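# Move the blue foam block into the tote by the door

## Task

Find the blue foam block lying somewhere on this room's floor and place it inside the tote next to the door, entirely within it with nothing overhanging the rim. The block must stay there on its own once the robot lets go, and the robot must not tip over or finish leaning.

## Robot and tools

ROBOT. A Hello Robot Stretch 4 with one arm: an omni-wheel base, a lift that rides up a mast, an arm that telescopes forward, a wrist with yaw, pitch and roll joints, and a two-finger gripper. It stands about 1.6 m tall, and no part of the base rim lies more than 0.23 m from the base origin.

FRAMES. Base frame: origin on the floor below the base centre, x ahead, y to the left, z up. hand_pose is reported in this frame and marks a point between the open fingertips; with all wrist joints at 0 its axes line up with the base frame. The printed hand position may be somewhat wrong. The odometry frame is where the base frame sat when the scene began; its heading runs from -3.142 to 3.142, positive to the left.

execute_actions. Argument "actions" is a list holding one action or nothing (empty just reports state and images). An action contains "base", "joints" or both, optionally with "pace" and "contact_limits"; alternatively it is only {"end_of_arm": "enable_torque"}, which revives wrist or gripper motors that shut themselves off. All motions in an action begin together and may finish at different times; one action runs at most 15 s.
- "base": exactly one key, each a relative offset counted from the base position in the latest reported state: translate_m (metres, -2 to 2, positive = forward, no turning), strafe_m (metres, -2 to 2, positive = left), rotate_rad (radians, -3.2 to 3.2, positive = counter-clockwise seen from above).
- "joints": absolute targets keyed by name. lift_m 0 to 1.2 m; arm_m 0 to 0.55 m extension; wrist_yaw_rad -1.134 to 4.276 (0 points ahead, positive swings left, 3.14 is stowed backward, past 3.4 the arm may block it); wrist_pitch_rad -1.117 to 4.259 (0 level, 1.57 pointing down); wrist_roll_rad -1.117 to 4.259 (0 keeps fingers at equal height, positive turns clockwise viewed from behind); gripper_m -0.038 to 0.141 m, the fingertip gap (negative means fingers press together). Done tolerances: lift and arm ±0.004, yaw and roll ±0.02, pitch ±0.05, gripper ±0.004. A joint target outside its range is clipped to the limit and run, with a note; any other bad value or unknown key rejects the whole call and nothing moves. A joint or base left out of an action may keep driving toward its earlier target without the status showing it.
- "pace": "slow", "default", "fast" or "max"; base speed up to 0.1/0.3/0.4/0.6 m/s and turning up to 1/2/3/4 rad/s respectively, reduced further when lift_m exceeds 0.2 (down to 0.3 m/s and 1 rad/s at full height).
- "contact_limits": only key arm_m, 0 (gentlest) to 0.75 (firmest), 0.5 if omitted; sets how much force the arm may apply before halting.
- "cameras": list of head_camera, head_left_camera, head_right_camera, wrist_camera, or "all"; null/omitted gives all, [] gives none.
To unfold the wrist at scene start, one action with lift_m 0.4 and wrist_yaw_rad 0 works.

wait: {"seconds": 0 to 10}; commands nothing, the world keeps running, returns the usual state and images.

zoom_image: {"camera": name, "region": [x0, y0, x1, y1]} in pixels of that camera's latest full image, top-left origin, at most 504 x 504. Image sizes: head_camera 420x560, head_left_camera and head_right_camera 420x672 fisheye, wrist_camera 616x392.

finished_scene: {"scene": current scene number}; ends the scene for good once the last command has been held, and reports success. The block must already be settled in the tote.

CAMERAS. head_camera sits on the mast top looking forward and downward; rotate the base to look around. The two head fisheyes point more steeply down and show the base and arm. wrist_camera looks along the fingers, whose tips appear near the bottom of its frame.

RESULT LINES. base_status and joint_status: how each motion ended. "done" (for the base: wheels turned the commanded amount, slipping included); "off_target" (resting short and possibly still pushing); "contact_stop_at_<key>" (hit something; lift, arm or wheels go slack, a slack lift may sag under load, slack wheels may roll); "limit_stop_at_<name>" including own_body (self-collision guard; moving away is allowed) and tilt (lean over 6 degrees: lift, arm and wheels go slack and refuse commands until level); "time_out"; "torque_fault" (wrist motor maxed out and went limp; send enable_torque). After such stops the old target is dropped. If any call reports a stop, later motion, wait and finished_scene calls in that same reply are skipped. on_its_own lists things not commanded this call; "held at" is the held target, not the actual position. lidar_m: 12 distances in metres, 30-degree sectors starting straight ahead and going counter-clockwise (4th left, 7th behind, 10th right); "-" is nothing seen or closer than 0.25 m; it sees from about 0.15 m up, misses clear objects, thin legs and much behind. wrist_depth_mm: 7x7 grid of median depths, 100 to 2000 mm, read from the top left; the robot's own body appears. base_odometry comes from wheel turns; if turned_by_wheels and turned_by_imu differ by over about 0.1 rad, something was hit or wheels slipped and heading is off by roughly their difference. base_tilt in degrees, forward and right positive, with a fixed bias up to about 1.5. motor_effort: percent of maximum, positive toward larger joint values, peak of the last action in brackets; for wheel_0..2, positive turns the base right. A firm grip at commanded gripper_m of 0 or above shows as a clear gripper effort change; gripper position and "done" do not prove a hold.

GRIPPING. Command a gap smaller than the object; squeezing harder pulls it toward the wrist, opening pushes it out. If fingertips jam against a surface, lift up.

AVOID. Driving or turning with over 1 kg held and arm_m above 0.2, especially at fast paces; sustained pushing or pulling with a high gripper or high contact limit (tip risk); base or arm moves that press the gripper into things (torque faults); tilted-up plus rolled wrist poses (self-collision); dropping, slamming or hard-hitting objects. While you think, the robot keeps holding its last command.

Each tool is called after "Request:" as a command line: name --argument value for each argument, lists and objects as JSON in quotes; but a table of rows of numbers goes row by row, as --pt "numbers of a row", without its own name.

## Session

Request:
execute_actions --actions '[{"joints":{"lift_m":0.4,"wrist_yaw_rad":0}}]'

Scene clock: 2.47 s.
base_odometry: x=+0.000 y=+0.000 heading=+0.000 (m, m, rad; odometry frame)
turned_by_wheels: +0.000 (rad since the last result)
turned_by_imu: +0.001 (rad since the last result)
base_tilt: forward=-1.2 right=-0.6 (deg)
lidar_m: 0.87 0.88 1.03 1.45 1.47 0.96 0.83 0.81 0.94 1.38 1.95 1.03
base_status: not commanded
joint_positions: lift_m=+0.400 arm_m=-0.002 wrist_yaw_rad=+0.000 wrist_pitch_rad=+0.008 wrist_roll_rad=+0.015 gripper_m=+0.057
joint_status: all done
motor_effort: lift_m=+23(24) arm_m=-1(1) wrist_yaw_rad=+0(4) wrist_pitch_rad=-10(10) wrist_roll_rad=-1(1) gripper_m=-1(1) wheel_0=+0(0) wheel_1=+0(1) wheel_2=+0(0) (%)
hand_pose: x=+0.4576 y=-0.0873 z=+0.5755 quat_wxyz=(+1.000, +0.008, +0.004, +0.000) (m; base frame)
wrist_depth_mm: 615 634 668 707 750 778 831 / 609 640 676 707 732 778 831 / 603 634 676 707 732 768 831 / 615 634 668 699 750 778 831 / 609 627 668 707 723 778 820 / 609 640 196 699 190 759 820 / 603 634 668 135 741 759 820
pictures: head_camera, head_left_camera, head_right_camera, wrist_camera
camera_calibration (this result's frames):
wrist_camera: T_world_to_cam=[[0.0319289, -0.99721, -0.0674674, -0.0514438], [-0.00907727, 0.0672098, -0.997698, 0.63742], [0.999449, 0.0324678, -0.00690602, -0.226512], [0, 0, 0, 1]] pos_world=[0.233816, -0.0867868, 0.630917]
Images, in order (width x height): head_camera 420x560, head_left_camera 420x672, head_right_camera 420x672, wrist_camera 616x392.

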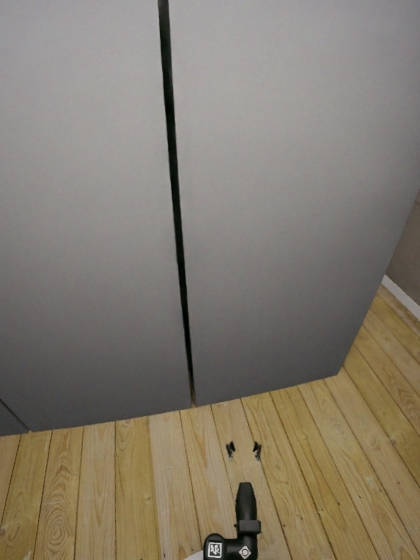

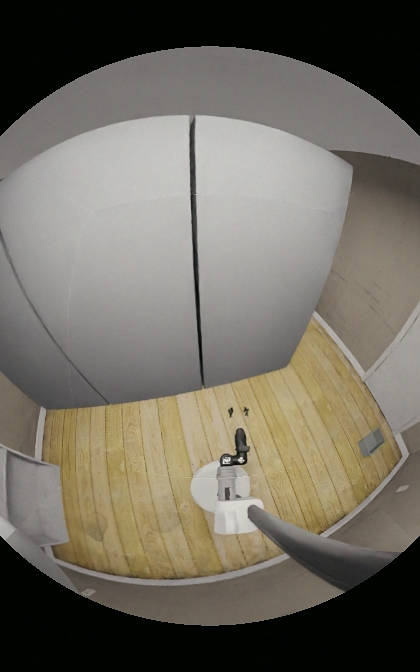

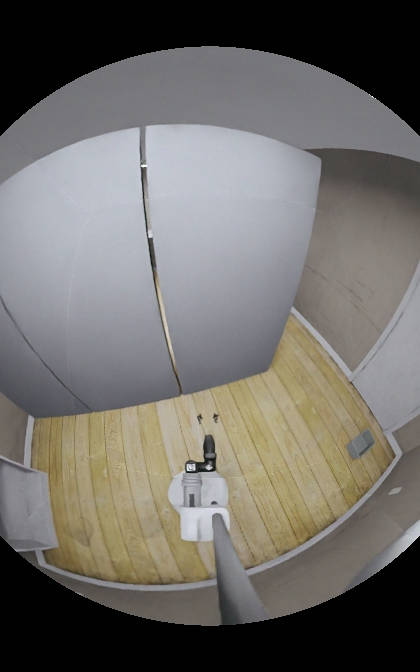

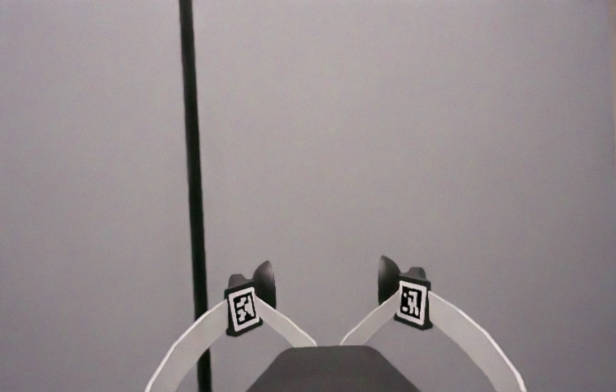

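Request:
execute_actions --actions '[{"base":{"rotate_rad":-1.2}}]' --cameras '["head_camera","head_left_camera"]'

Request:
execute_actions --actions '[{"base":{"translate_m":0.6}}]' --cameras '["head_camera","head_left_camera"]'

Scene clock: 4.50 s.
base_odometry: x=+0.000 y=+0.000 heading=-1.200 (m, m, rad; odometry frame)
turned_by_wheels: -1.200 (rad since the last result)
turned_by_imu: -1.175 (rad since the last result)
base_tilt: forward=-1.2 right=-0.6 (deg)
lidar_m: 1.93 1.13 0.88 0.86 0.96 1.44 1.46 1.06 0.84 0.82 0.87 1.35
base_status: done
joint_positions: lift_m=+0.400 arm_m=-0.002 wrist_yaw_rad=+0.000 wrist_pitch_rad=+0.008 wrist_roll_rad=+0.015 gripper_m=+0.057
joint_status: not commanded
motor_effort: lift_m=+22(24) arm_m=-1(1) wrist_yaw_rad=+2(2) wrist_pitch_rad=-9(9) wrist_roll_rad=-2(1) gripper_m=-4(3) wheel_0=+2(6) wheel_1=+3(7) wheel_2=+1(5) (%)
hand_pose: x=+0.4575 y=-0.0874 z=+0.5756 quat_wxyz=(+1.000, +0.008, +0.004, +0.000) (m; base frame)
wrist_depth_mm: 1863 1863 1756 1708 1661 1576 1366 / 1921 1863 1863 1708 1708 1618 1430 / 1983 1983 1756 1661 1661 1576 1430 / 1921 1863 1863 1756 1661 1618 1430 / 1983 1921 1808 1756 1661 1576 1464 / 1983 1863 196 1756 190 1618 1464 / 1537 1430 1308 135 1336 1060 1281
pictures: head_camera, head_left_camera
Images, in order (width x height): head_camera 420x560, head_left_camera 420x672.

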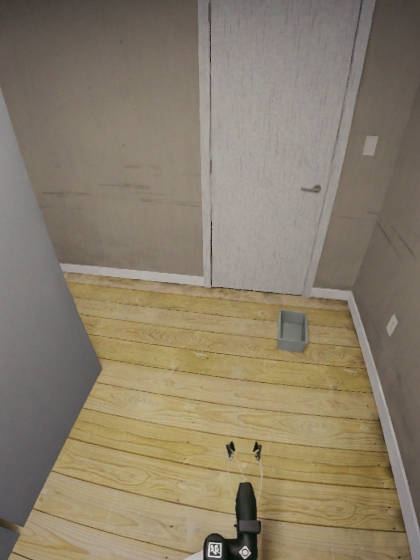

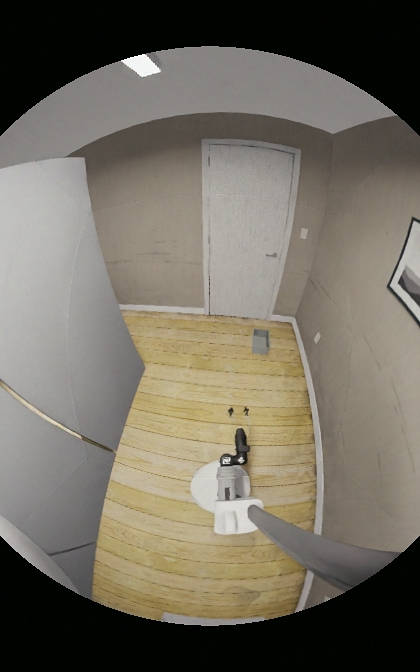

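Scene clock: 7.97 s.
base_odometry: x=+0.218 y=-0.559 heading=-1.199 (m, m, rad; odometry frame)
turned_by_wheels: +0.000 (rad since the last result)
turned_by_imu: +0.002 (rad since the last result)
base_tilt: forward=-1.2 right=-0.6 (deg)
lidar_m: 1.34 1.48 0.82 0.80 0.86 1.35 2.08 1.16 0.88 0.86 0.98 0.81
base_status: done
joint_positions: lift_m=+0.400 arm_m=-0.002 wrist_yaw_rad=+0.000 wrist_pitch_rad=+0.008 wrist_roll_rad=+0.015 gripper_m=+0.057
joint_status: not commanded
motor_effort: lift_m=+22(22) arm_m=-1(1) wrist_yaw_rad=+3(0) wrist_pitch_rad=-9(9) wrist_roll_rad=-1(1) gripper_m=-3(3) wheel_0=+1(6) wheel_1=+3(7) wheel_2=+0(8) (%)
hand_pose: x=+0.4575 y=-0.0874 z=+0.5757 quat_wxyz=(+1.000, +0.008, +0.004, +0.000) (m; base frame)
wrist_depth_mm: 1308 1255 1182 1138 1078 1025 1025 / 1308 1255 1205 1118 1078 1060 1008 / 1336 1255 1205 1138 1118 1060 1025 / 1308 1229 1182 1118 1098 1042 991 / 1308 1229 1205 1118 1078 1042 1008 / 1308 1281 196 1118 189 1078 1008 / 1281 1229 1182 135 1078 1042 1025
pictures: head_camera, head_left_camera
Images, in order (width x height): head_camera 420x560, head_left_camera 420x672.

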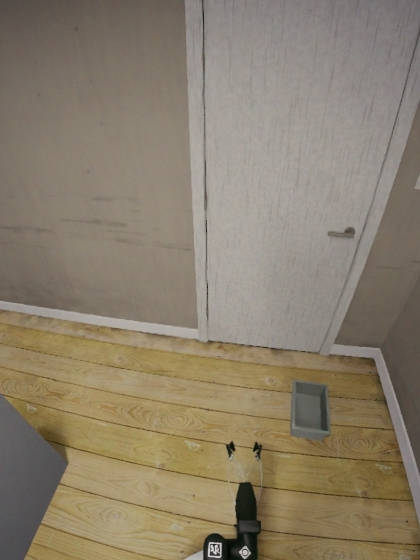

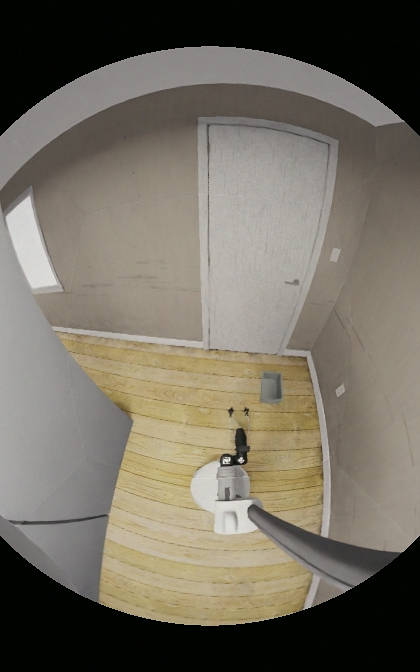

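Request:
execute_actions --actions '[{"base":{"rotate_rad":0.45}}]' --cameras '[]'

Request:
execute_actions --actions '[{"base":{"translate_m":0.75}}]' --cameras '[]'

Request:
execute_actions --actions '[{"base":{"rotate_rad":0.95}}]' --cameras '["head_camera","head_left_camera"]'

Scene clock: 9.40 s.
base_odometry: x=+0.218 y=-0.559 heading=-0.750 (m, m, rad; odometry frame)
turned_by_wheels: +0.450 (rad since the last result)
turned_by_imu: +0.441 (rad since the last result)
base_tilt: forward=-1.2 right=-0.6 (deg)
lidar_m: 1.44 0.83 0.79 0.85 1.20 2.06 1.23 0.90 0.87 0.96 0.80 1.34
base_status: done
joint_positions: lift_m=+0.400 arm_m=-0.002 wrist_yaw_rad=+0.000 wrist_pitch_rad=+0.008 wrist_roll_rad=+0.015 gripper_m=+0.057
joint_status: not commanded
motor_effort: lift_m=+22(22) arm_m=-1(0) wrist_yaw_rad=+2(1) wrist_pitch_rad=-9(9) wrist_roll_rad=-1(1) gripper_m=-4(3) wheel_0=-1(7) wheel_1=-2(7) wheel_2=-1(7) (%)
hand_pose: x=+0.4575 y=-0.0874 z=+0.5757 quat_wxyz=(+1.000, +0.008, +0.004, +0.000) (m; base frame)
wrist_depth_mm: - - 1661 1397 1182 1008 917 / - - 1618 1397 1160 1025 917 / - - 1618 1397 1182 1025 917 / - - 1661 1336 1205 1025 917 / - - 1661 1366 1182 1025 931 / - - 196 1366 190 991 917 / 1537 1430 1308 136 1160 991 931
pictures: none
No camera images: the call's "cameras" was empty. Leave "cameras" out to get every camera's image.

Scene clock: 13.40 s.
base_odometry: x=+0.767 y=-1.070 heading=-0.749 (m, m, rad; odometry frame)
turned_by_wheels: +0.000 (rad since the last result)
turned_by_imu: +0.002 (rad since the last result)
base_tilt: forward=-1.2 right=-0.6 (deg)
lidar_m: 0.79 1.13 0.66 0.46 0.62 1.98 1.77 1.34 0.71 0.77 0.75 0.72
base_status: done
joint_positions: lift_m=+0.400 arm_m=-0.002 wrist_yaw_rad=+0.000 wrist_pitch_rad=+0.008 wrist_roll_rad=+0.015 gripper_m=+0.057
joint_status: not commanded
motor_effort: lift_m=+22(22) arm_m=-1(1) wrist_yaw_rad=+1(1) wrist_pitch_rad=-9(10) wrist_roll_rad=-1(1) gripper_m=-4(4) wheel_0=+0(6) wheel_1=+1(7) wheel_2=+2(9) (%)
hand_pose: x=+0.4575 y=-0.0874 z=+0.5757 quat_wxyz=(+1.000, +0.008, +0.004, +0.000) (m; base frame)
wrist_depth_mm: 1182 904 741 615 530 469 418 / 1205 931 741 621 535 466 418 / 1229 917 741 621 535 469 421 / 1229 931 750 627 535 469 418 / 1281 931 768 634 525 473 421 / 1281 946 196 615 190 466 427 / 1255 960 741 135 517 455 427
pictures: none
No camera images: the call's "cameras" was empty. Leave "cameras" out to get every camera's image.

Scene clock: 15.07 s.
base_odometry: x=+0.767 y=-1.070 heading=+0.200 (m, m, rad; odometry frame)
turned_by_wheels: +0.950 (rad since the last result)
turned_by_imu: +0.932 (rad since the last result)
base_tilt: forward=-1.2 right=-0.6 (deg)
lidar_m: 2.35 0.45 0.54 1.36 1.95 1.38 0.70 0.71 0.77 0.72 0.76 1.02
base_status: done
joint_positions: lift_m=+0.400 arm_m=-0.002 wrist_yaw_rad=+0.000 wrist_pitch_rad=+0.008 wrist_roll_rad=+0.015 gripper_m=+0.057
joint_status: not commanded
motor_effort: lift_m=+22(21) arm_m=-1(1) wrist_yaw_rad=+1(2) wrist_pitch_rad=-9(10) wrist_roll_rad=-1(1) gripper_m=-1(3) wheel_0=-1(5) wheel_1=-2(8) wheel_2=-2(8) (%)
hand_pose: x=+0.4575 y=-0.0874 z=+0.5757 quat_wxyz=(+1.000, +0.008, +0.004, +0.000) (m; base frame)
wrist_depth_mm: 459 - - - - 1308 891 / 452 - - - - 1336 904 / 445 - - - - 1336 917 / 442 - - - - 1366 931 / 436 - - - - 1366 946 / 433 1808 196 - 189 1281 960 / 427 585 1336 135 1366 1160 960
pictures: head_camera, head_left_camera
Images, in order (width x height): head_camera 420x560, head_left_camera 420x672.

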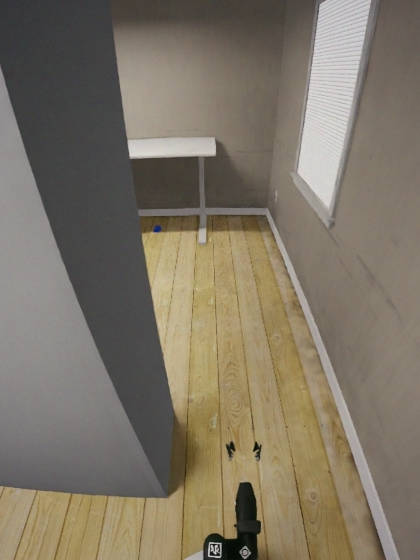

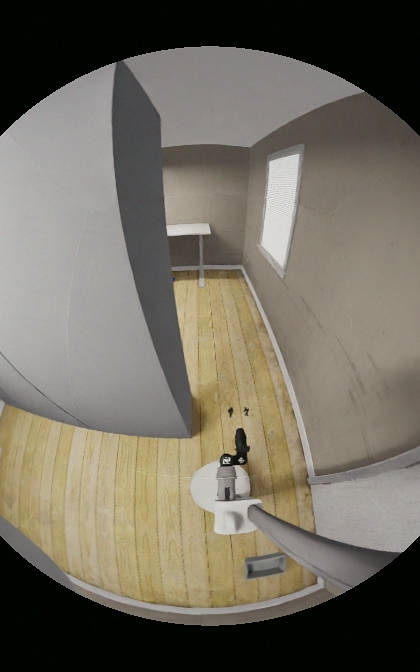

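Request:
execute_actions --actions '[{"base":{"strafe_m":-0.25}}]' --cameras '[]'

Request:
execute_actions --actions '[{"base":{"translate_m":1.5},"joints":{"wrist_pitch_rad":0.8,"gripper_m":0.13}}]'

Scene clock: 17.33 s.
base_odometry: x=+0.817 y=-1.315 heading=+0.200 (m, m, rad; odometry frame)
turned_by_wheels: +0.000 (rad since the last result)
turned_by_imu: +0.000 (rad since the last result)
base_tilt: forward=-1.2 right=-0.7 (deg)
lidar_m: 1.63 0.67 0.62 1.38 1.95 1.37 0.68 0.71 0.51 0.48 0.51 0.67
base_status: done
joint_positions: lift_m=+0.400 arm_m=-0.002 wrist_yaw_rad=+0.000 wrist_pitch_rad=+0.008 wrist_roll_rad=+0.015 gripper_m=+0.057
joint_status: not commanded
motor_effort: lift_m=+22(21) arm_m=+0(1) wrist_yaw_rad=+0(3) wrist_pitch_rad=-9(9) wrist_roll_rad=-1(1) gripper_m=-4(2) wheel_0=-2(9) wheel_1=-1(10) wheel_2=-1(2) (%)
hand_pose: x=+0.4575 y=-0.0874 z=+0.5757 quat_wxyz=(+1.000, +0.008, +0.004, +0.000) (m; base frame)
wrist_depth_mm: - - - - 1430 809 569 / - - - - 1537 809 574 / - - - - 1576 809 585 / - - - - 1618 842 574 / - - - - 1537 842 591 / - - 196 - 189 809 591 / 1499 1430 1366 136 1336 750 603
pictures: none
No camera images: the call's "cameras" was empty. Leave "cameras" out to get every camera's image.

Scene clock: 23.83 s.
base_odometry: x=+2.287 y=-1.016 heading=+0.201 (m, m, rad; odometry frame)
turned_by_wheels: +0.000 (rad since the last result)
turned_by_imu: +0.003 (rad since the last result)
base_tilt: forward=-1.2 right=-0.6 (deg)
lidar_m: 1.24 1.21 1.65 2.54 0.92 0.80 2.09 0.64 0.44 0.41 0.39 0.52
base_status: done
joint_positions: lift_m=+0.400 arm_m=-0.002 wrist_yaw_rad=+0.000 wrist_pitch_rad=+0.801 wrist_roll_rad=+0.015 gripper_m=+0.130
joint_status: all done
motor_effort: lift_m=+22(22) arm_m=-1(1) wrist_yaw_rad=+1(0) wrist_pitch_rad=-7(6) wrist_roll_rad=-1(1) gripper_m=+0(5) wheel_0=+2(7) wheel_1=+2(6) wheel_2=+1(9) (%)
hand_pose: x=+0.3698 y=-0.0874 z=+0.3708 quat_wxyz=(+0.921, +0.007, +0.390, -0.003) (m; base frame)
wrist_depth_mm: 1537 1499 1464 1397 1160 634 449 / 1229 1182 1182 1118 1042 661 459 / 991 976 946 917 891 676 462 / 842 831 820 788 778 676 477 / 741 715 707 683 676 627 488 / 647 615 200 609 585 199 484 / 574 559 554 140 539 530 484
pictures: head_camera, head_left_camera, head_right_camera, wrist_camera
camera_calibration (this result's frames):
wrist_camera: T_world_to_cam=[[-0.0259695, -0.997228, -0.069732, -0.0403358], [-0.717426, 0.0671688, -0.693389, 0.581437], [0.69615, 0.0320206, -0.717182, 0.235315], [0, 0, 0, 1]] pos_world=[0.252276, -0.0868134, 0.569113]
Images, in order (width x height): head_camera 420x560, head_left_camera 420x672, head_right_camera 420x672, wrist_camera 616x392.

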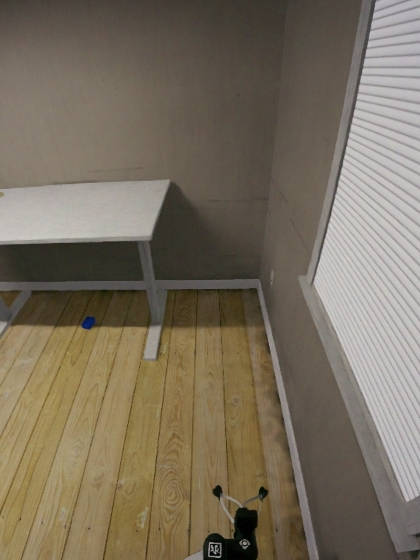

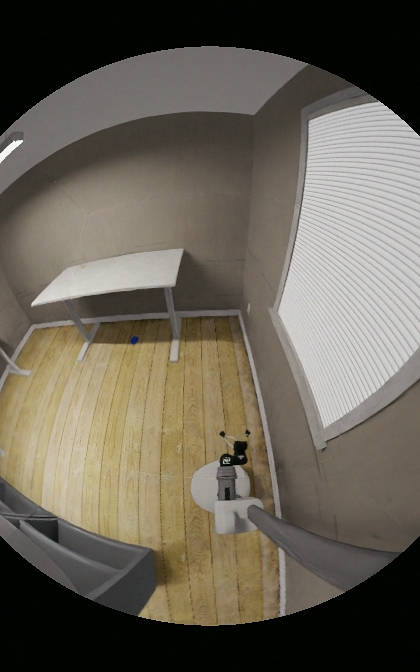

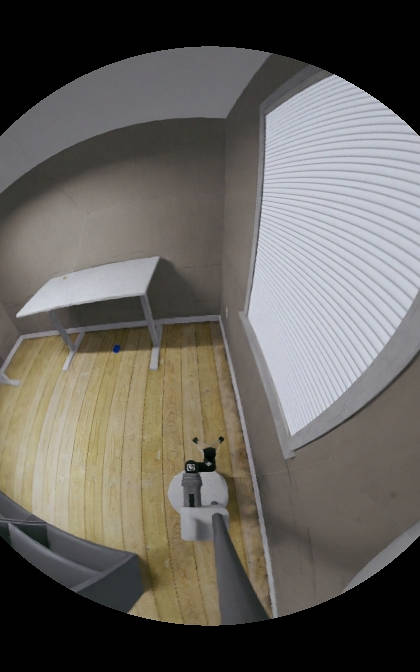

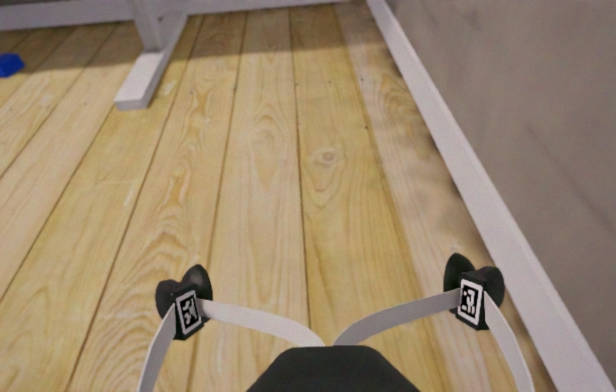

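Request:
execute_actions --actions '[{"base":{"translate_m":0.6},"joints":{"lift_m":0.15}}]' --cameras '[]'

Request:
execute_actions --actions '[{"base":{"strafe_m":1.02},"joints":{"arm_m":0.25}}]' --cameras '["head_camera","wrist_camera"]'

Scene clock: 27.50 s.
base_odometry: x=+2.875 y=-0.897 heading=+0.201 (m, m, rad; odometry frame)
turned_by_wheels: +0.000 (rad since the last result)
turned_by_imu: +0.002 (rad since the last result)
base_tilt: forward=-1.2 right=-0.6 (deg)
lidar_m: 1.26 0.66 0.80 2.56 1.79 1.32 1.95 0.54 0.37 0.34 0.33 0.47
base_status: done
joint_positions: lift_m=+0.150 arm_m=-0.002 wrist_yaw_rad=+0.000 wrist_pitch_rad=+0.802 wrist_roll_rad=+0.015 gripper_m=+0.130
joint_status: all done
motor_effort: lift_m=+15(20) arm_m=+0(1) wrist_yaw_rad=+3(0) wrist_pitch_rad=-7(7) wrist_roll_rad=-1(1) gripper_m=+1(0) wheel_0=+2(7) wheel_1=+2(7) wheel_2=+1(9) (%)
hand_pose: x=+0.3697 y=-0.0874 z=+0.1213 quat_wxyz=(+0.921, +0.007, +0.390, -0.003) (m; base frame)
wrist_depth_mm: 788 854 831 798 750 559 407 / 661 668 647 627 615 554 402 / 564 549 530 521 512 492 410 / 473 466 455 445 439 430 402 / 413 402 394 389 382 373 370 / 359 349 201 343 330 199 329 / 324 314 314 140 304 296 298
pictures: none
No camera images: the call's "cameras" was empty. Leave "cameras" out to get every camera's image.

Scene clock: 32.23 s.
base_odometry: x=+2.671 y=+0.103 heading=+0.201 (m, m, rad; odometry frame)
turned_by_wheels: +0.000 (rad since the last result)
turned_by_imu: +0.002 (rad since the last result)
base_tilt: forward=-1.2 right=-0.6 (deg)
lidar_m: 0.52 0.55 0.73 1.54 1.60 1.31 1.24 1.26 1.44 1.33 0.79 0.55
base_status: done
joint_positions: lift_m=+0.150 arm_m=+0.249 wrist_yaw_rad=+0.000 wrist_pitch_rad=+0.801 wrist_roll_rad=+0.015 gripper_m=+0.130
joint_status: all done
motor_effort: lift_m=+15(15) arm_m=+6(9) wrist_yaw_rad=+4(1) wrist_pitch_rad=-7(7) wrist_roll_rad=-1(1) gripper_m=+1(0) wheel_0=+0(9) wheel_1=+0(11) wheel_2=+0(1) (%)
hand_pose: x=+0.6206 y=-0.0874 z=+0.1213 quat_wxyz=(+0.921, +0.007, +0.390, -0.003) (m; base frame)
wrist_depth_mm: 768 759 759 759 759 723 654 / 691 661 647 621 603 603 559 / 564 544 517 504 504 492 488 / 469 466 452 442 433 424 415 / 413 397 392 387 377 373 366 / 357 347 201 342 327 199 325 / 324 310 314 140 304 296 296
pictures: head_camera, wrist_camera
camera_calibration (this result's frames):
wrist_camera: T_world_to_cam=[[-0.0259339, -0.997229, -0.0697323, -0.0512371], [-0.717421, 0.0671438, -0.693397, 0.588359], [0.696157, 0.032045, -0.717174, -0.118248], [0, 0, 0, 1]] pos_world=[0.503091, -0.0868105, 0.319589]
Images, in order (width x height): head_camera 420x560, wrist_camera 616x392.

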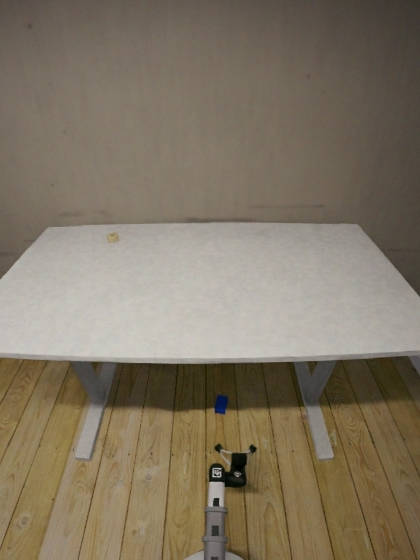

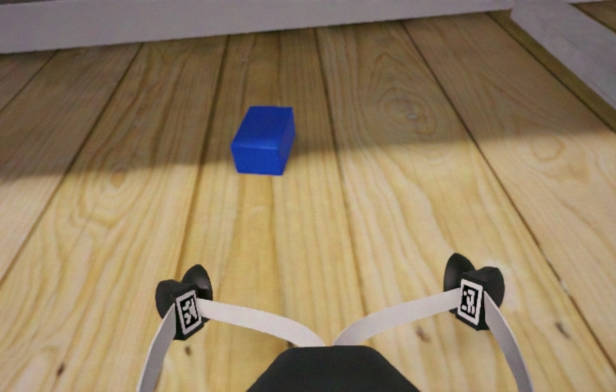

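Request:
execute_actions --actions '[{"base":{"strafe_m":0.066},"joints":{"arm_m":0.38,"lift_m":0.06}}]' --cameras '["wrist_camera"]'

Request:
execute_actions --actions '[{"joints":{"arm_m":0.53}}]' --cameras '["wrist_camera"]'

Scene clock: 33.93 s.
base_odometry: x=+2.658 y=+0.167 heading=+0.201 (m, m, rad; odometry frame)
turned_by_wheels: +0.000 (rad since the last result)
turned_by_imu: +0.001 (rad since the last result)
base_tilt: forward=-1.2 right=-0.7 (deg)
lidar_m: 0.53 0.54 0.72 1.47 1.53 1.34 1.23 1.26 1.52 1.42 0.80 0.56
base_status: done
joint_positions: lift_m=+0.060 arm_m=+0.379 wrist_yaw_rad=+0.000 wrist_pitch_rad=+0.801 wrist_roll_rad=+0.015 gripper_m=+0.130
joint_status: all done
motor_effort: lift_m=+15(16) arm_m=+6(6) wrist_yaw_rad=-1(4) wrist_pitch_rad=-7(7) wrist_roll_rad=-1(1) gripper_m=+0(2) wheel_0=+1(8) wheel_1=+2(9) wheel_2=+0(1) (%)
hand_pose: x=+0.7505 y=-0.0874 z=+0.0313 quat_wxyz=(+0.921, +0.007, +0.390, -0.003) (m; base frame)
wrist_depth_mm: 615 615 580 569 544 517 508 / 492 477 462 449 436 424 410 / 397 389 382 306 362 355 345 / 338 327 322 304 309 303 298 / 291 285 282 276 271 266 263 / 258 248 202 245 235 198 234 / 230 223 224 140 217 211 212
pictures: wrist_camera
camera_calibration (this result's frames):
wrist_camera: T_world_to_cam=[[-0.025918, -0.997229, -0.0697312, -0.0541464], [-0.717452, 0.0671302, -0.693366, 0.61926], [0.696126, 0.0320581, -0.717204, -0.273208], [0, 0, 0, 1]] pos_world=[0.633073, -0.0868089, 0.229652]
Images, in order (width x height): wrist_camera 616x392.

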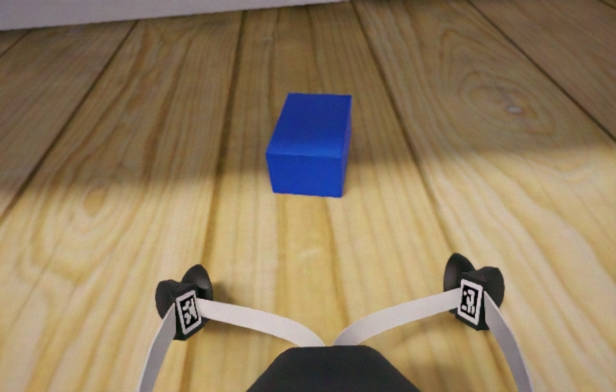

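Scene clock: 35.43 s.
base_odometry: x=+2.658 y=+0.167 heading=+0.201 (m, m, rad; odometry frame)
turned_by_wheels: +0.000 (rad since the last result)
turned_by_imu: +0.000 (rad since the last result)
base_tilt: forward=-1.2 right=-0.6 (deg)
lidar_m: 0.52 0.54 0.73 1.46 1.54 1.33 1.24 1.27 1.51 1.40 0.81 0.55
base_status: not commanded
joint_positions: lift_m=+0.060 arm_m=+0.529 wrist_yaw_rad=+0.000 wrist_pitch_rad=+0.801 wrist_roll_rad=+0.015 gripper_m=+0.130
joint_status: all done
motor_effort: lift_m=+15(15) arm_m=+6(6) wrist_yaw_rad=+1(1) wrist_pitch_rad=-7(7) wrist_roll_rad=-1(1) gripper_m=+1(2) wheel_0=+1(1) wheel_1=+2(2) wheel_2=+0(0) (%)
hand_pose: x=+0.9006 y=-0.0874 z=+0.0313 quat_wxyz=(+0.921, +0.007, +0.390, -0.003) (m; base frame)
wrist_depth_mm: 500 504 508 512 512 512 500 / 492 477 455 445 433 418 415 / 399 389 379 370 362 353 347 / 338 330 322 315 309 304 298 / 291 286 281 220 265 267 262 / 258 248 199 196 229 198 234 / 229 223 220 140 216 211 211
pictures: wrist_camera
camera_calibration (this result's frames):
wrist_camera: T_world_to_cam=[[-0.0259897, -0.997227, -0.069731, -0.0502081], [-0.717453, 0.0671814, -0.69336, 0.726891], [0.696122, 0.0320085, -0.71721, -0.377636], [0, 0, 0, 1]] pos_world=[0.783086, -0.0868148, 0.229651]
Images, in order (width x height): wrist_camera 616x392.

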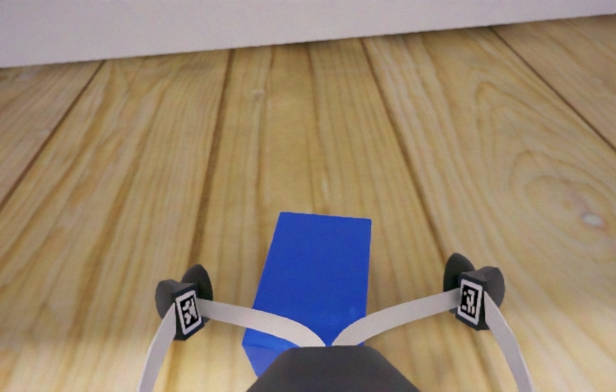

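Closing extends the tips; lower only slightly.

Request:
execute_actions --actions '[{"joints":{"arm_m":0.51,"lift_m":0.05}}]' --cameras '[]'

Request:
execute_actions --actions '[{"joints":{"gripper_m":0.02}}]' --cameras '[]'

Request:
execute_actions --actions '[{"joints":{"lift_m":0.2}}]' --cameras '["wrist_camera"]'

Scene clock: 36.33 s.
base_odometry: x=+2.658 y=+0.167 heading=+0.201 (m, m, rad; odometry frame)
turned_by_wheels: +0.000 (rad since the last result)
turned_by_imu: +0.000 (rad since the last result)
base_tilt: forward=-1.2 right=-0.6 (deg)
lidar_m: 0.52 0.54 0.73 1.47 1.55 1.32 1.23 1.28 1.50 1.40 0.80 0.54
base_status: not commanded
joint_positions: lift_m=+0.050 arm_m=+0.511 wrist_yaw_rad=+0.000 wrist_pitch_rad=+0.802 wrist_roll_rad=+0.015 gripper_m=+0.130
joint_status: all done
motor_effort: lift_m=+15(15) arm_m=-6(8) wrist_yaw_rad=+1(1) wrist_pitch_rad=-7(7) wrist_roll_rad=-1(1) gripper_m=-1(1) wheel_0=+1(1) wheel_1=+2(2) wheel_2=+0(0) (%)
hand_pose: x=+0.8826 y=-0.0874 z=+0.0213 quat_wxyz=(+0.921, +0.007, +0.390, -0.003) (m; base frame)
wrist_depth_mm: 517 521 512 517 521 500 484 / 469 452 439 430 415 402 389 / 382 370 362 355 345 336 330 / 320 319 309 240 296 290 283 / 278 273 268 208 256 254 250 / 246 236 196 189 218 199 224 / 220 213 213 140 207 202 202
pictures: none
No camera images: the call's "cameras" was empty. Leave "cameras" out to get every camera's image.

Scene clock: 38.33 s.
base_odometry: x=+2.658 y=+0.167 heading=+0.201 (m, m, rad; odometry frame)
turned_by_wheels: +0.000 (rad since the last result)
turned_by_imu: +0.001 (rad since the last result)
base_tilt: forward=-1.2 right=-0.7 (deg)
lidar_m: 0.51 0.53 0.73 1.48 1.53 1.32 1.23 1.27 1.52 1.40 0.81 0.55
base_status: not commanded
joint_positions: lift_m=+0.050 arm_m=+0.511 wrist_yaw_rad=+0.000 wrist_pitch_rad=+0.801 wrist_roll_rad=+0.015 gripper_m=+0.020
joint_status: all done
motor_effort: lift_m=+15(15) arm_m=-6(6) wrist_yaw_rad=+0(0) wrist_pitch_rad=-7(7) wrist_roll_rad=-1(1) gripper_m=-23(25) wheel_0=+1(1) wheel_1=+2(2) wheel_2=+0(0) (%)
hand_pose: x=+0.8826 y=-0.0874 z=+0.0213 quat_wxyz=(+0.921, +0.007, +0.390, -0.003) (m; base frame)
wrist_depth_mm: 517 521 521 512 521 500 484 / 469 452 439 427 413 402 394 / 382 373 362 351 345 338 329 / 322 315 310 233 293 290 283 / 279 272 268 201 250 254 250 / 245 240 186 182 180 220 224 / 220 211 211 193 204 199 202
pictures: none
No camera images: the call's "cameras" was empty. Leave "cameras" out to get every camera's image.

Scene clock: 40.03 s.
base_odometry: x=+2.658 y=+0.167 heading=+0.201 (m, m, rad; odometry frame)
turned_by_wheels: +0.000 (rad since the last result)
turned_by_imu: +0.000 (rad since the last result)
base_tilt: forward=-1.2 right=-0.7 (deg)
lidar_m: 0.52 0.54 0.75 1.49 1.51 1.31 1.24 1.27 1.50 1.40 0.81 0.56
base_status: not commanded
joint_positions: lift_m=+0.200 arm_m=+0.511 wrist_yaw_rad=+0.000 wrist_pitch_rad=+0.802 wrist_roll_rad=+0.015 gripper_m=+0.020
joint_status: all done
motor_effort: lift_m=+24(23) arm_m=-6(6) wrist_yaw_rad=+1(1) wrist_pitch_rad=-8(8) wrist_roll_rad=-1(1) gripper_m=-23(22) wheel_0=+1(1) wheel_1=+2(2) wheel_2=+0(0) (%)
hand_pose: x=+0.8826 y=-0.0874 z=+0.1706 quat_wxyz=(+0.921, +0.007, +0.390, -0.003) (m; base frame)
wrist_depth_mm: 530 539 544 549 554 564 564 / 585 585 591 597 609 615 615 / 621 621 615 597 580 569 554 / 549 539 521 232 492 488 480 / 469 462 452 201 427 427 424 / 415 407 186 181 181 375 375 / 373 355 355 193 349 336 340
pictures: wrist_camera
camera_calibration (this result's frames):
wrist_camera: T_world_to_cam=[[-0.0259921, -0.997227, -0.0697267, -0.0409617], [-0.71757, 0.0671746, -0.693239, 0.810638], [0.696001, 0.0320151, -0.717326, -0.265139], [0, 0, 0, 1]] pos_world=[0.765162, -0.086814, 0.368919]
Images, in order (width x height): wrist_camera 616x392.

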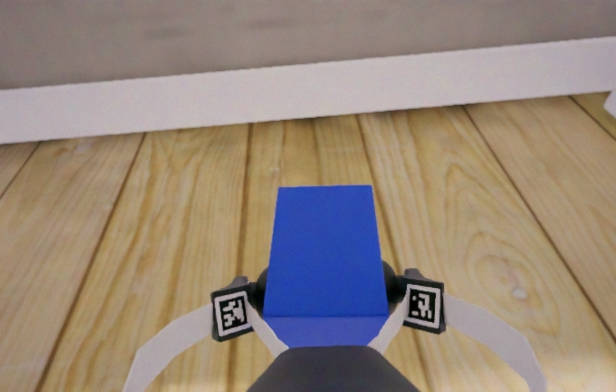

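Request:
execute_actions --actions '[{"base":{"translate_m":-0.25},"joints":{"arm_m":0},"pace":"fast"}]' --cameras '[]'

Request:
execute_actions --actions '[{"base":{"strafe_m":-0.95},"joints":{"lift_m":0.3}}]' --cameras '[]'

Request:
execute_actions --actions '[{"base":{"rotate_rad":3.2}}]' --cameras '["head_camera"]'

Scene clock: 42.47 s.
base_odometry: x=+2.413 y=+0.117 heading=+0.201 (m, m, rad; odometry frame)
turned_by_wheels: +0.000 (rad since the last result)
turned_by_imu: +0.000 (rad since the last result)
base_tilt: forward=-1.2 right=-0.6 (deg)
lidar_m: 0.77 0.81 1.07 1.46 1.50 1.06 0.97 1.01 1.56 1.43 1.48 0.82
base_status: done
joint_positions: lift_m=+0.200 arm_m=+0.001 wrist_yaw_rad=+0.000 wrist_pitch_rad=+0.802 wrist_roll_rad=+0.015 gripper_m=+0.020
joint_status: all done
motor_effort: lift_m=+23(24) arm_m=-6(9) wrist_yaw_rad=+2(1) wrist_pitch_rad=-9(9) wrist_roll_rad=-1(1) gripper_m=-23(22) wheel_0=+0(6) wheel_1=-2(8) wheel_2=-2(12) (%)
hand_pose: x=+0.3725 y=-0.0875 z=+0.1705 quat_wxyz=(+0.921, +0.007, +0.390, -0.003) (m; base frame)
wrist_depth_mm: 960 991 946 904 866 842 768 / 788 768 750 723 699 676 661 / 654 627 615 609 585 574 554 / 549 539 525 233 500 492 484 / 473 466 455 202 427 430 424 / 418 410 186 181 180 377 382 / 375 357 359 193 351 340 342
pictures: none
No camera images: the call's "cameras" was empty. Leave "cameras" out to get every camera's image.

Scene clock: 46.97 s.
base_odometry: x=+2.602 y=-0.813 heading=+0.201 (m, m, rad; odometry frame)
turned_by_wheels: +0.000 (rad since the last result)
turned_by_imu: +0.001 (rad since the last result)
base_tilt: forward=-1.2 right=-0.7 (deg)
lidar_m: 0.83 0.84 1.12 2.40 1.44 1.03 1.35 0.83 0.53 0.47 0.51 0.68
base_status: done
joint_positions: lift_m=+0.300 arm_m=+0.001 wrist_yaw_rad=+0.000 wrist_pitch_rad=+0.802 wrist_roll_rad=+0.015 gripper_m=+0.020
joint_status: all done
motor_effort: lift_m=+23(25) arm_m=-6(6) wrist_yaw_rad=+3(1) wrist_pitch_rad=-8(8) wrist_roll_rad=-2(1) gripper_m=-22(22) wheel_0=-1(10) wheel_1=-1(10) wheel_2=-1(1) (%)
hand_pose: x=+0.3725 y=-0.0875 z=+0.2705 quat_wxyz=(+0.921, +0.007, +0.390, -0.003) (m; base frame)
wrist_depth_mm: 1255 1160 1182 1160 1118 854 609 / 991 960 931 917 904 809 621 / 820 768 778 768 750 723 615 / 707 676 668 232 634 627 597 / 603 591 580 202 544 549 544 / 530 521 186 182 180 477 484 / 473 452 459 193 445 433 433
pictures: none
No camera images: the call's "cameras" was empty. Leave "cameras" out to get every camera's image.

Scene clock: 49.83 s.
base_odometry: x=+2.602 y=-0.813 heading=-2.883 (m, m, rad; odometry frame)
turned_by_wheels: +3.200 (rad since the last result)
turned_by_imu: +3.138 (rad since the last result)
base_tilt: forward=-1.2 right=-0.6 (deg)
lidar_m: 2.11 0.76 0.52 0.47 0.51 0.70 0.85 0.88 1.20 2.40 1.36 1.02
base_status: done
joint_positions: lift_m=+0.300 arm_m=+0.001 wrist_yaw_rad=+0.000 wrist_pitch_rad=+0.802 wrist_roll_rad=+0.015 gripper_m=+0.020
joint_status: not commanded
motor_effort: lift_m=+23(23) arm_m=-5(6) wrist_yaw_rad=+1(3) wrist_pitch_rad=-8(9) wrist_roll_rad=-1(1) gripper_m=-23(21) wheel_0=+0(7) wheel_1=-2(8) wheel_2=+0(8) (%)
hand_pose: x=+0.3726 y=-0.0874 z=+0.2706 quat_wxyz=(+0.921, +0.007, +0.390, -0.003) (m; base frame)
wrist_depth_mm: 878 1182 1182 1182 1118 778 878 / 842 976 960 904 904 788 778 / 788 809 778 768 741 715 715 / 691 683 668 232 640 634 615 / 609 597 574 201 544 549 539 / 535 525 186 181 180 473 480 / 473 455 455 193 445 433 439
pictures: head_camera
Images, in order (width x height): head_camera 420x560.

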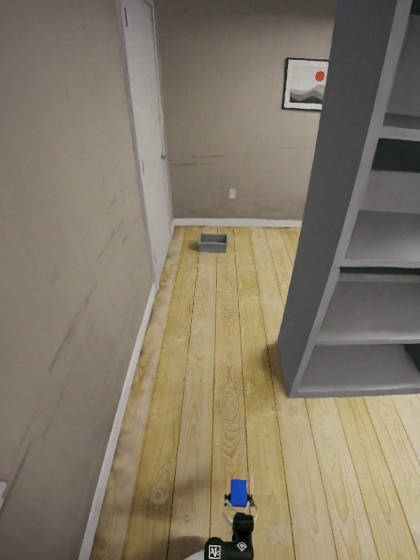

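Request:
execute_actions --actions '[{"base":{"translate_m":1.9}}]' --cameras '["head_camera","wrist_camera"]'

Scene clock: 57.77 s.
base_odometry: x=+0.766 y=-1.300 heading=-2.882 (m, m, rad; odometry frame)
turned_by_wheels: +0.000 (rad since the last result)
turned_by_imu: +0.004 (rad since the last result)
base_tilt: forward=-1.2 right=-0.7 (deg)
lidar_m: 0.62 0.66 0.56 0.52 0.56 0.79 2.17 0.61 0.65 1.79 1.81 1.31
base_status: done
joint_positions: lift_m=+0.300 arm_m=+0.001 wrist_yaw_rad=+0.000 wrist_pitch_rad=+0.802 wrist_roll_rad=+0.015 gripper_m=+0.020
joint_status: not commanded
motor_effort: lift_m=+23(23) arm_m=-6(6) wrist_yaw_rad=-1(2) wrist_pitch_rad=-8(8) wrist_roll_rad=-2(1) gripper_m=-21(22) wheel_0=+1(3) wheel_1=+1(7) wheel_2=+1(9) (%)
hand_pose: x=+0.3726 y=-0.0874 z=+0.2706 quat_wxyz=(+0.921, +0.007, +0.390, -0.003) (m; base frame)
wrist_depth_mm: 904 976 976 960 976 976 931 / 904 976 946 931 891 866 854 / 788 676 683 715 741 732 715 / 691 574 574 232 634 627 621 / 603 591 574 201 535 549 544 / 530 525 187 181 180 477 484 / 477 455 462 193 445 430 433
pictures: head_camera, wrist_camera
camera_calibration (this result's frames):
wrist_camera: T_world_to_cam=[[-0.0260884, -0.997225, -0.0697271, -0.0472243], [-0.717651, 0.0672402, -0.693149, 0.514006], [0.695914, 0.0319566, -0.717414, 0.161662], [0, 0, 0, 1]] pos_world=[0.255142, -0.0868213, 0.468968]
Images, in order (width x height): head_camera 420x560, wrist_camera 616x392.

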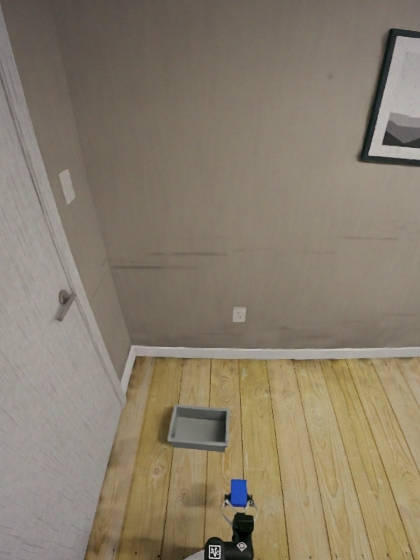

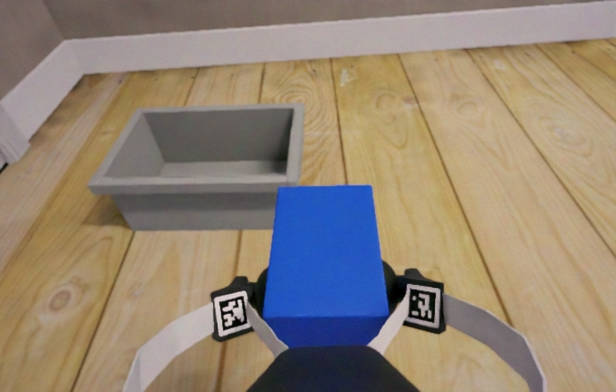

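Request:
execute_actions --actions '[{"base":{"strafe_m":0.165},"joints":{"arm_m":0.34}}]' --cameras '[]'

Request:
execute_actions --actions '[{"joints":{"lift_m":0.14}}]' --cameras '["head_camera","wrist_camera"]'

Scene clock: 60.20 s.
base_odometry: x=+0.808 y=-1.460 heading=-2.882 (m, m, rad; odometry frame)
turned_by_wheels: +0.000 (rad since the last result)
turned_by_imu: +0.001 (rad since the last result)
base_tilt: forward=-1.2 right=-0.6 (deg)
lidar_m: 0.63 0.54 0.38 0.34 0.40 0.56 1.49 0.81 0.74 1.79 1.76 0.63
base_status: done
joint_positions: lift_m=+0.300 arm_m=+0.339 wrist_yaw_rad=+0.000 wrist_pitch_rad=+0.802 wrist_roll_rad=+0.015 gripper_m=+0.020
joint_status: all done
motor_effort: lift_m=+23(23) arm_m=+6(6) wrist_yaw_rad=+1(1) wrist_pitch_rad=-7(8) wrist_roll_rad=-1(1) gripper_m=-21(22) wheel_0=+0(10) wheel_1=+0(9) wheel_2=+0(0) (%)
hand_pose: x=+0.7105 y=-0.0874 z=+0.2706 quat_wxyz=(+0.921, +0.007, +0.390, -0.003) (m; base frame)
wrist_depth_mm: 634 634 640 647 647 647 654 / 691 715 715 715 723 707 707 / 668 759 750 759 741 723 715 / 647 676 661 232 627 621 615 / 585 585 580 200 402 544 539 / 525 517 186 181 180 382 477 / 473 452 442 193 433 343 433
pictures: none
No camera images: the call's "cameras" was empty. Leave "cameras" out to get every camera's image.

Scene clock: 61.93 s.
base_odometry: x=+0.808 y=-1.460 heading=-2.882 (m, m, rad; odometry frame)
turned_by_wheels: +0.000 (rad since the last result)
turned_by_imu: +0.000 (rad since the last result)
base_tilt: forward=-1.2 right=-0.6 (deg)
lidar_m: 0.63 0.54 0.38 0.36 0.40 0.57 1.50 0.79 0.75 1.78 1.75 0.65
base_status: not commanded
joint_positions: lift_m=+0.140 arm_m=+0.339 wrist_yaw_rad=+0.000 wrist_pitch_rad=+0.802 wrist_roll_rad=+0.015 gripper_m=+0.020
joint_status: all done
motor_effort: lift_m=+15(21) arm_m=+6(6) wrist_yaw_rad=+0(0) wrist_pitch_rad=-7(8) wrist_roll_rad=-1(1) gripper_m=-22(21) wheel_0=+0(0) wheel_1=+0(0) wheel_2=+0(0) (%)
hand_pose: x=+0.7105 y=-0.0874 z=+0.1113 quat_wxyz=(+0.921, +0.007, +0.390, -0.003) (m; base frame)
wrist_depth_mm: 621 627 627 634 627 640 627 / 634 647 621 609 580 574 559 / 535 525 517 500 488 477 466 / 455 306 322 232 304 278 399 / 387 287 364 201 343 279 340 / 230 287 187 181 181 224 198 / 201 254 296 192 287 276 187
pictures: head_camera, wrist_camera
camera_calibration (this result's frames):
wrist_camera: T_world_to_cam=[[-0.0258728, -0.99723, -0.0697297, -0.0496286], [-0.717593, 0.0670903, -0.693224, 0.646057], [0.695982, 0.0321019, -0.717342, -0.187882], [0, 0, 0, 1]] pos_world=[0.593084, -0.0868039, 0.309626]
Images, in order (width x height): head_camera 420x560, wrist_camera 616x392.

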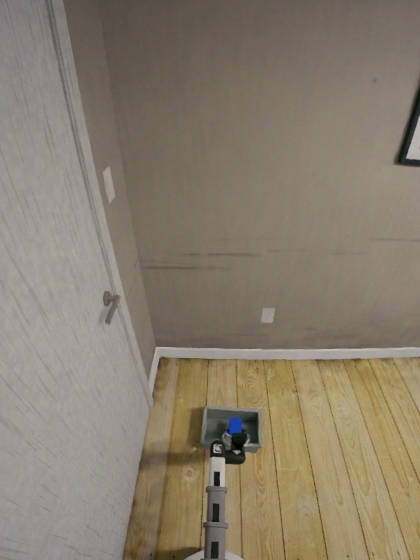

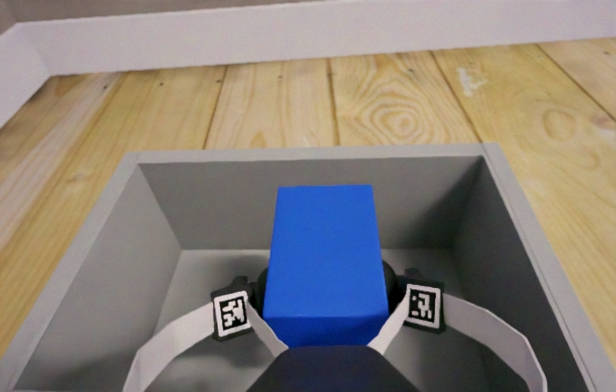

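Request:
execute_actions --actions '[{"joints":{"lift_m":0.095}}]' --cameras '[]'

Request:
execute_actions --actions '[{"joints":{"gripper_m":0.1}}]' --cameras '[]'

Request:
execute_actions --actions '[{"joints":{"lift_m":0.25}}]' --cameras '["wrist_camera"]'

Request:
finished_scene --scene 1

Scene clock: 63.37 s.
base_odometry: x=+0.808 y=-1.460 heading=-2.882 (m, m, rad; odometry frame)
turned_by_wheels: +0.000 (rad since the last result)
turned_by_imu: +0.000 (rad since the last result)
base_tilt: forward=-1.2 right=-0.6 (deg)
lidar_m: 0.66 0.53 0.39 0.36 0.40 0.57 1.51 0.79 0.74 1.77 1.73 0.65
base_status: not commanded
joint_positions: lift_m=+0.095 arm_m=+0.339 wrist_yaw_rad=+0.000 wrist_pitch_rad=+0.800 wrist_roll_rad=+0.016 gripper_m=+0.020
joint_status: all done
motor_effort: lift_m=+13(16) arm_m=+5(6) wrist_yaw_rad=+1(1) wrist_pitch_rad=-2(8) wrist_roll_rad=-3(3) gripper_m=-20(20) wheel_0=+0(1) wheel_1=+0(0) wheel_2=+0(0) (%)
hand_pose: x=+0.7111 y=-0.0874 z=+0.0668 quat_wxyz=(+0.921, +0.007, +0.389, -0.003) (m; base frame)
wrist_depth_mm: 615 627 609 615 603 609 591 / 580 559 535 525 508 488 484 / 469 268 274 272 267 254 397 / 232 290 319 232 300 276 195 / 203 290 322 201 303 279 190 / 202 276 186 181 180 224 192 / 145 141 254 193 247 132 182
pictures: none
No camera images: the call's "cameras" was empty. Leave "cameras" out to get every camera's image.

Scene clock: 65.00 s.
base_odometry: x=+0.808 y=-1.460 heading=-2.882 (m, m, rad; odometry frame)
turned_by_wheels: +0.000 (rad since the last result)
turned_by_imu: +0.000 (rad since the last result)
base_tilt: forward=-1.2 right=-0.6 (deg)
lidar_m: 0.63 0.54 0.39 0.34 0.41 0.55 1.50 0.79 0.74 1.78 1.76 0.65
base_status: not commanded
joint_positions: lift_m=+0.095 arm_m=+0.339 wrist_yaw_rad=+0.000 wrist_pitch_rad=+0.800 wrist_roll_rad=+0.016 gripper_m=+0.100
joint_status: all done
motor_effort: lift_m=+13(14) arm_m=+5(5) wrist_yaw_rad=-2(2) wrist_pitch_rad=-3(2) wrist_roll_rad=-3(3) gripper_m=-1(19) wheel_0=-1(0) wheel_1=+0(0) wheel_2=+0(0) (%)
hand_pose: x=+0.7110 y=-0.0874 z=+0.0667 quat_wxyz=(+0.921, +0.007, +0.389, -0.003) (m; base frame)
wrist_depth_mm: 609 627 609 615 609 603 585 / 569 554 539 521 504 496 477 / 462 270 274 270 268 254 392 / 227 293 317 314 307 274 195 / 202 290 324 310 309 278 190 / 202 276 196 233 229 224 191 / 185 190 255 138 214 132 187
pictures: none
No camera images: the call's "cameras" was empty. Leave "cameras" out to get every camera's image.

Scene clock: 66.73 s.
base_odometry: x=+0.808 y=-1.460 heading=-2.882 (m, m, rad; odometry frame)
turned_by_wheels: +0.000 (rad since the last result)
turned_by_imu: +0.001 (rad since the last result)
base_tilt: forward=-1.2 right=-0.6 (deg)
lidar_m: 0.64 0.52 0.38 0.35 0.38 0.55 1.50 0.80 0.73 1.77 1.74 0.63
base_status: not commanded
joint_positions: lift_m=+0.250 arm_m=+0.339 wrist_yaw_rad=+0.000 wrist_pitch_rad=+0.801 wrist_roll_rad=+0.016 gripper_m=+0.100
joint_status: all done
motor_effort: lift_m=+23(24) arm_m=+5(5) wrist_yaw_rad=+2(0) wrist_pitch_rad=-7(7) wrist_roll_rad=-2(3) gripper_m=+1(1) wheel_0=+0(0) wheel_1=+0(0) wheel_2=+0(0) (%)
hand_pose: x=+0.7107 y=-0.0874 z=+0.2206 quat_wxyz=(+0.921, +0.007, +0.390, -0.003) (m; base frame)
wrist_depth_mm: 634 640 634 640 640 647 647 / 683 691 699 699 707 715 699 / 654 715 699 683 668 647 634 / 603 603 597 580 569 559 549 / 535 521 382 384 366 469 484 / 469 452 196 433 407 315 430 / 421 306 402 137 394 309 384
pictures: wrist_camera
camera_calibration (this result's frames):
wrist_camera: T_world_to_cam=[[-0.0261528, -0.997202, -0.0700344, -0.0417291], [-0.717361, 0.0675134, -0.693423, 0.721903], [0.696211, 0.032105, -0.717119, -0.109767], [0, 0, 0, 1]] pos_world=[0.593194, -0.0868264, 0.418945]
Images, in order (width x height): wrist_camera 616x392.

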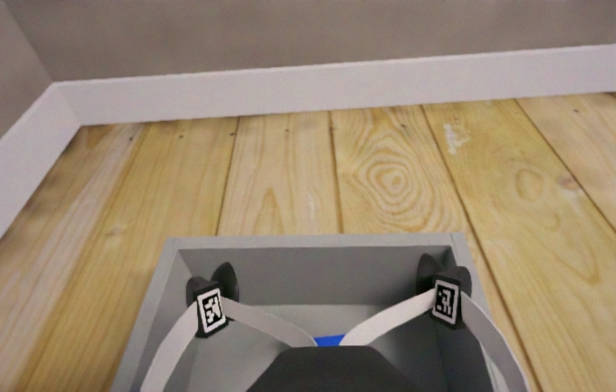

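The scene is finished: the task was done.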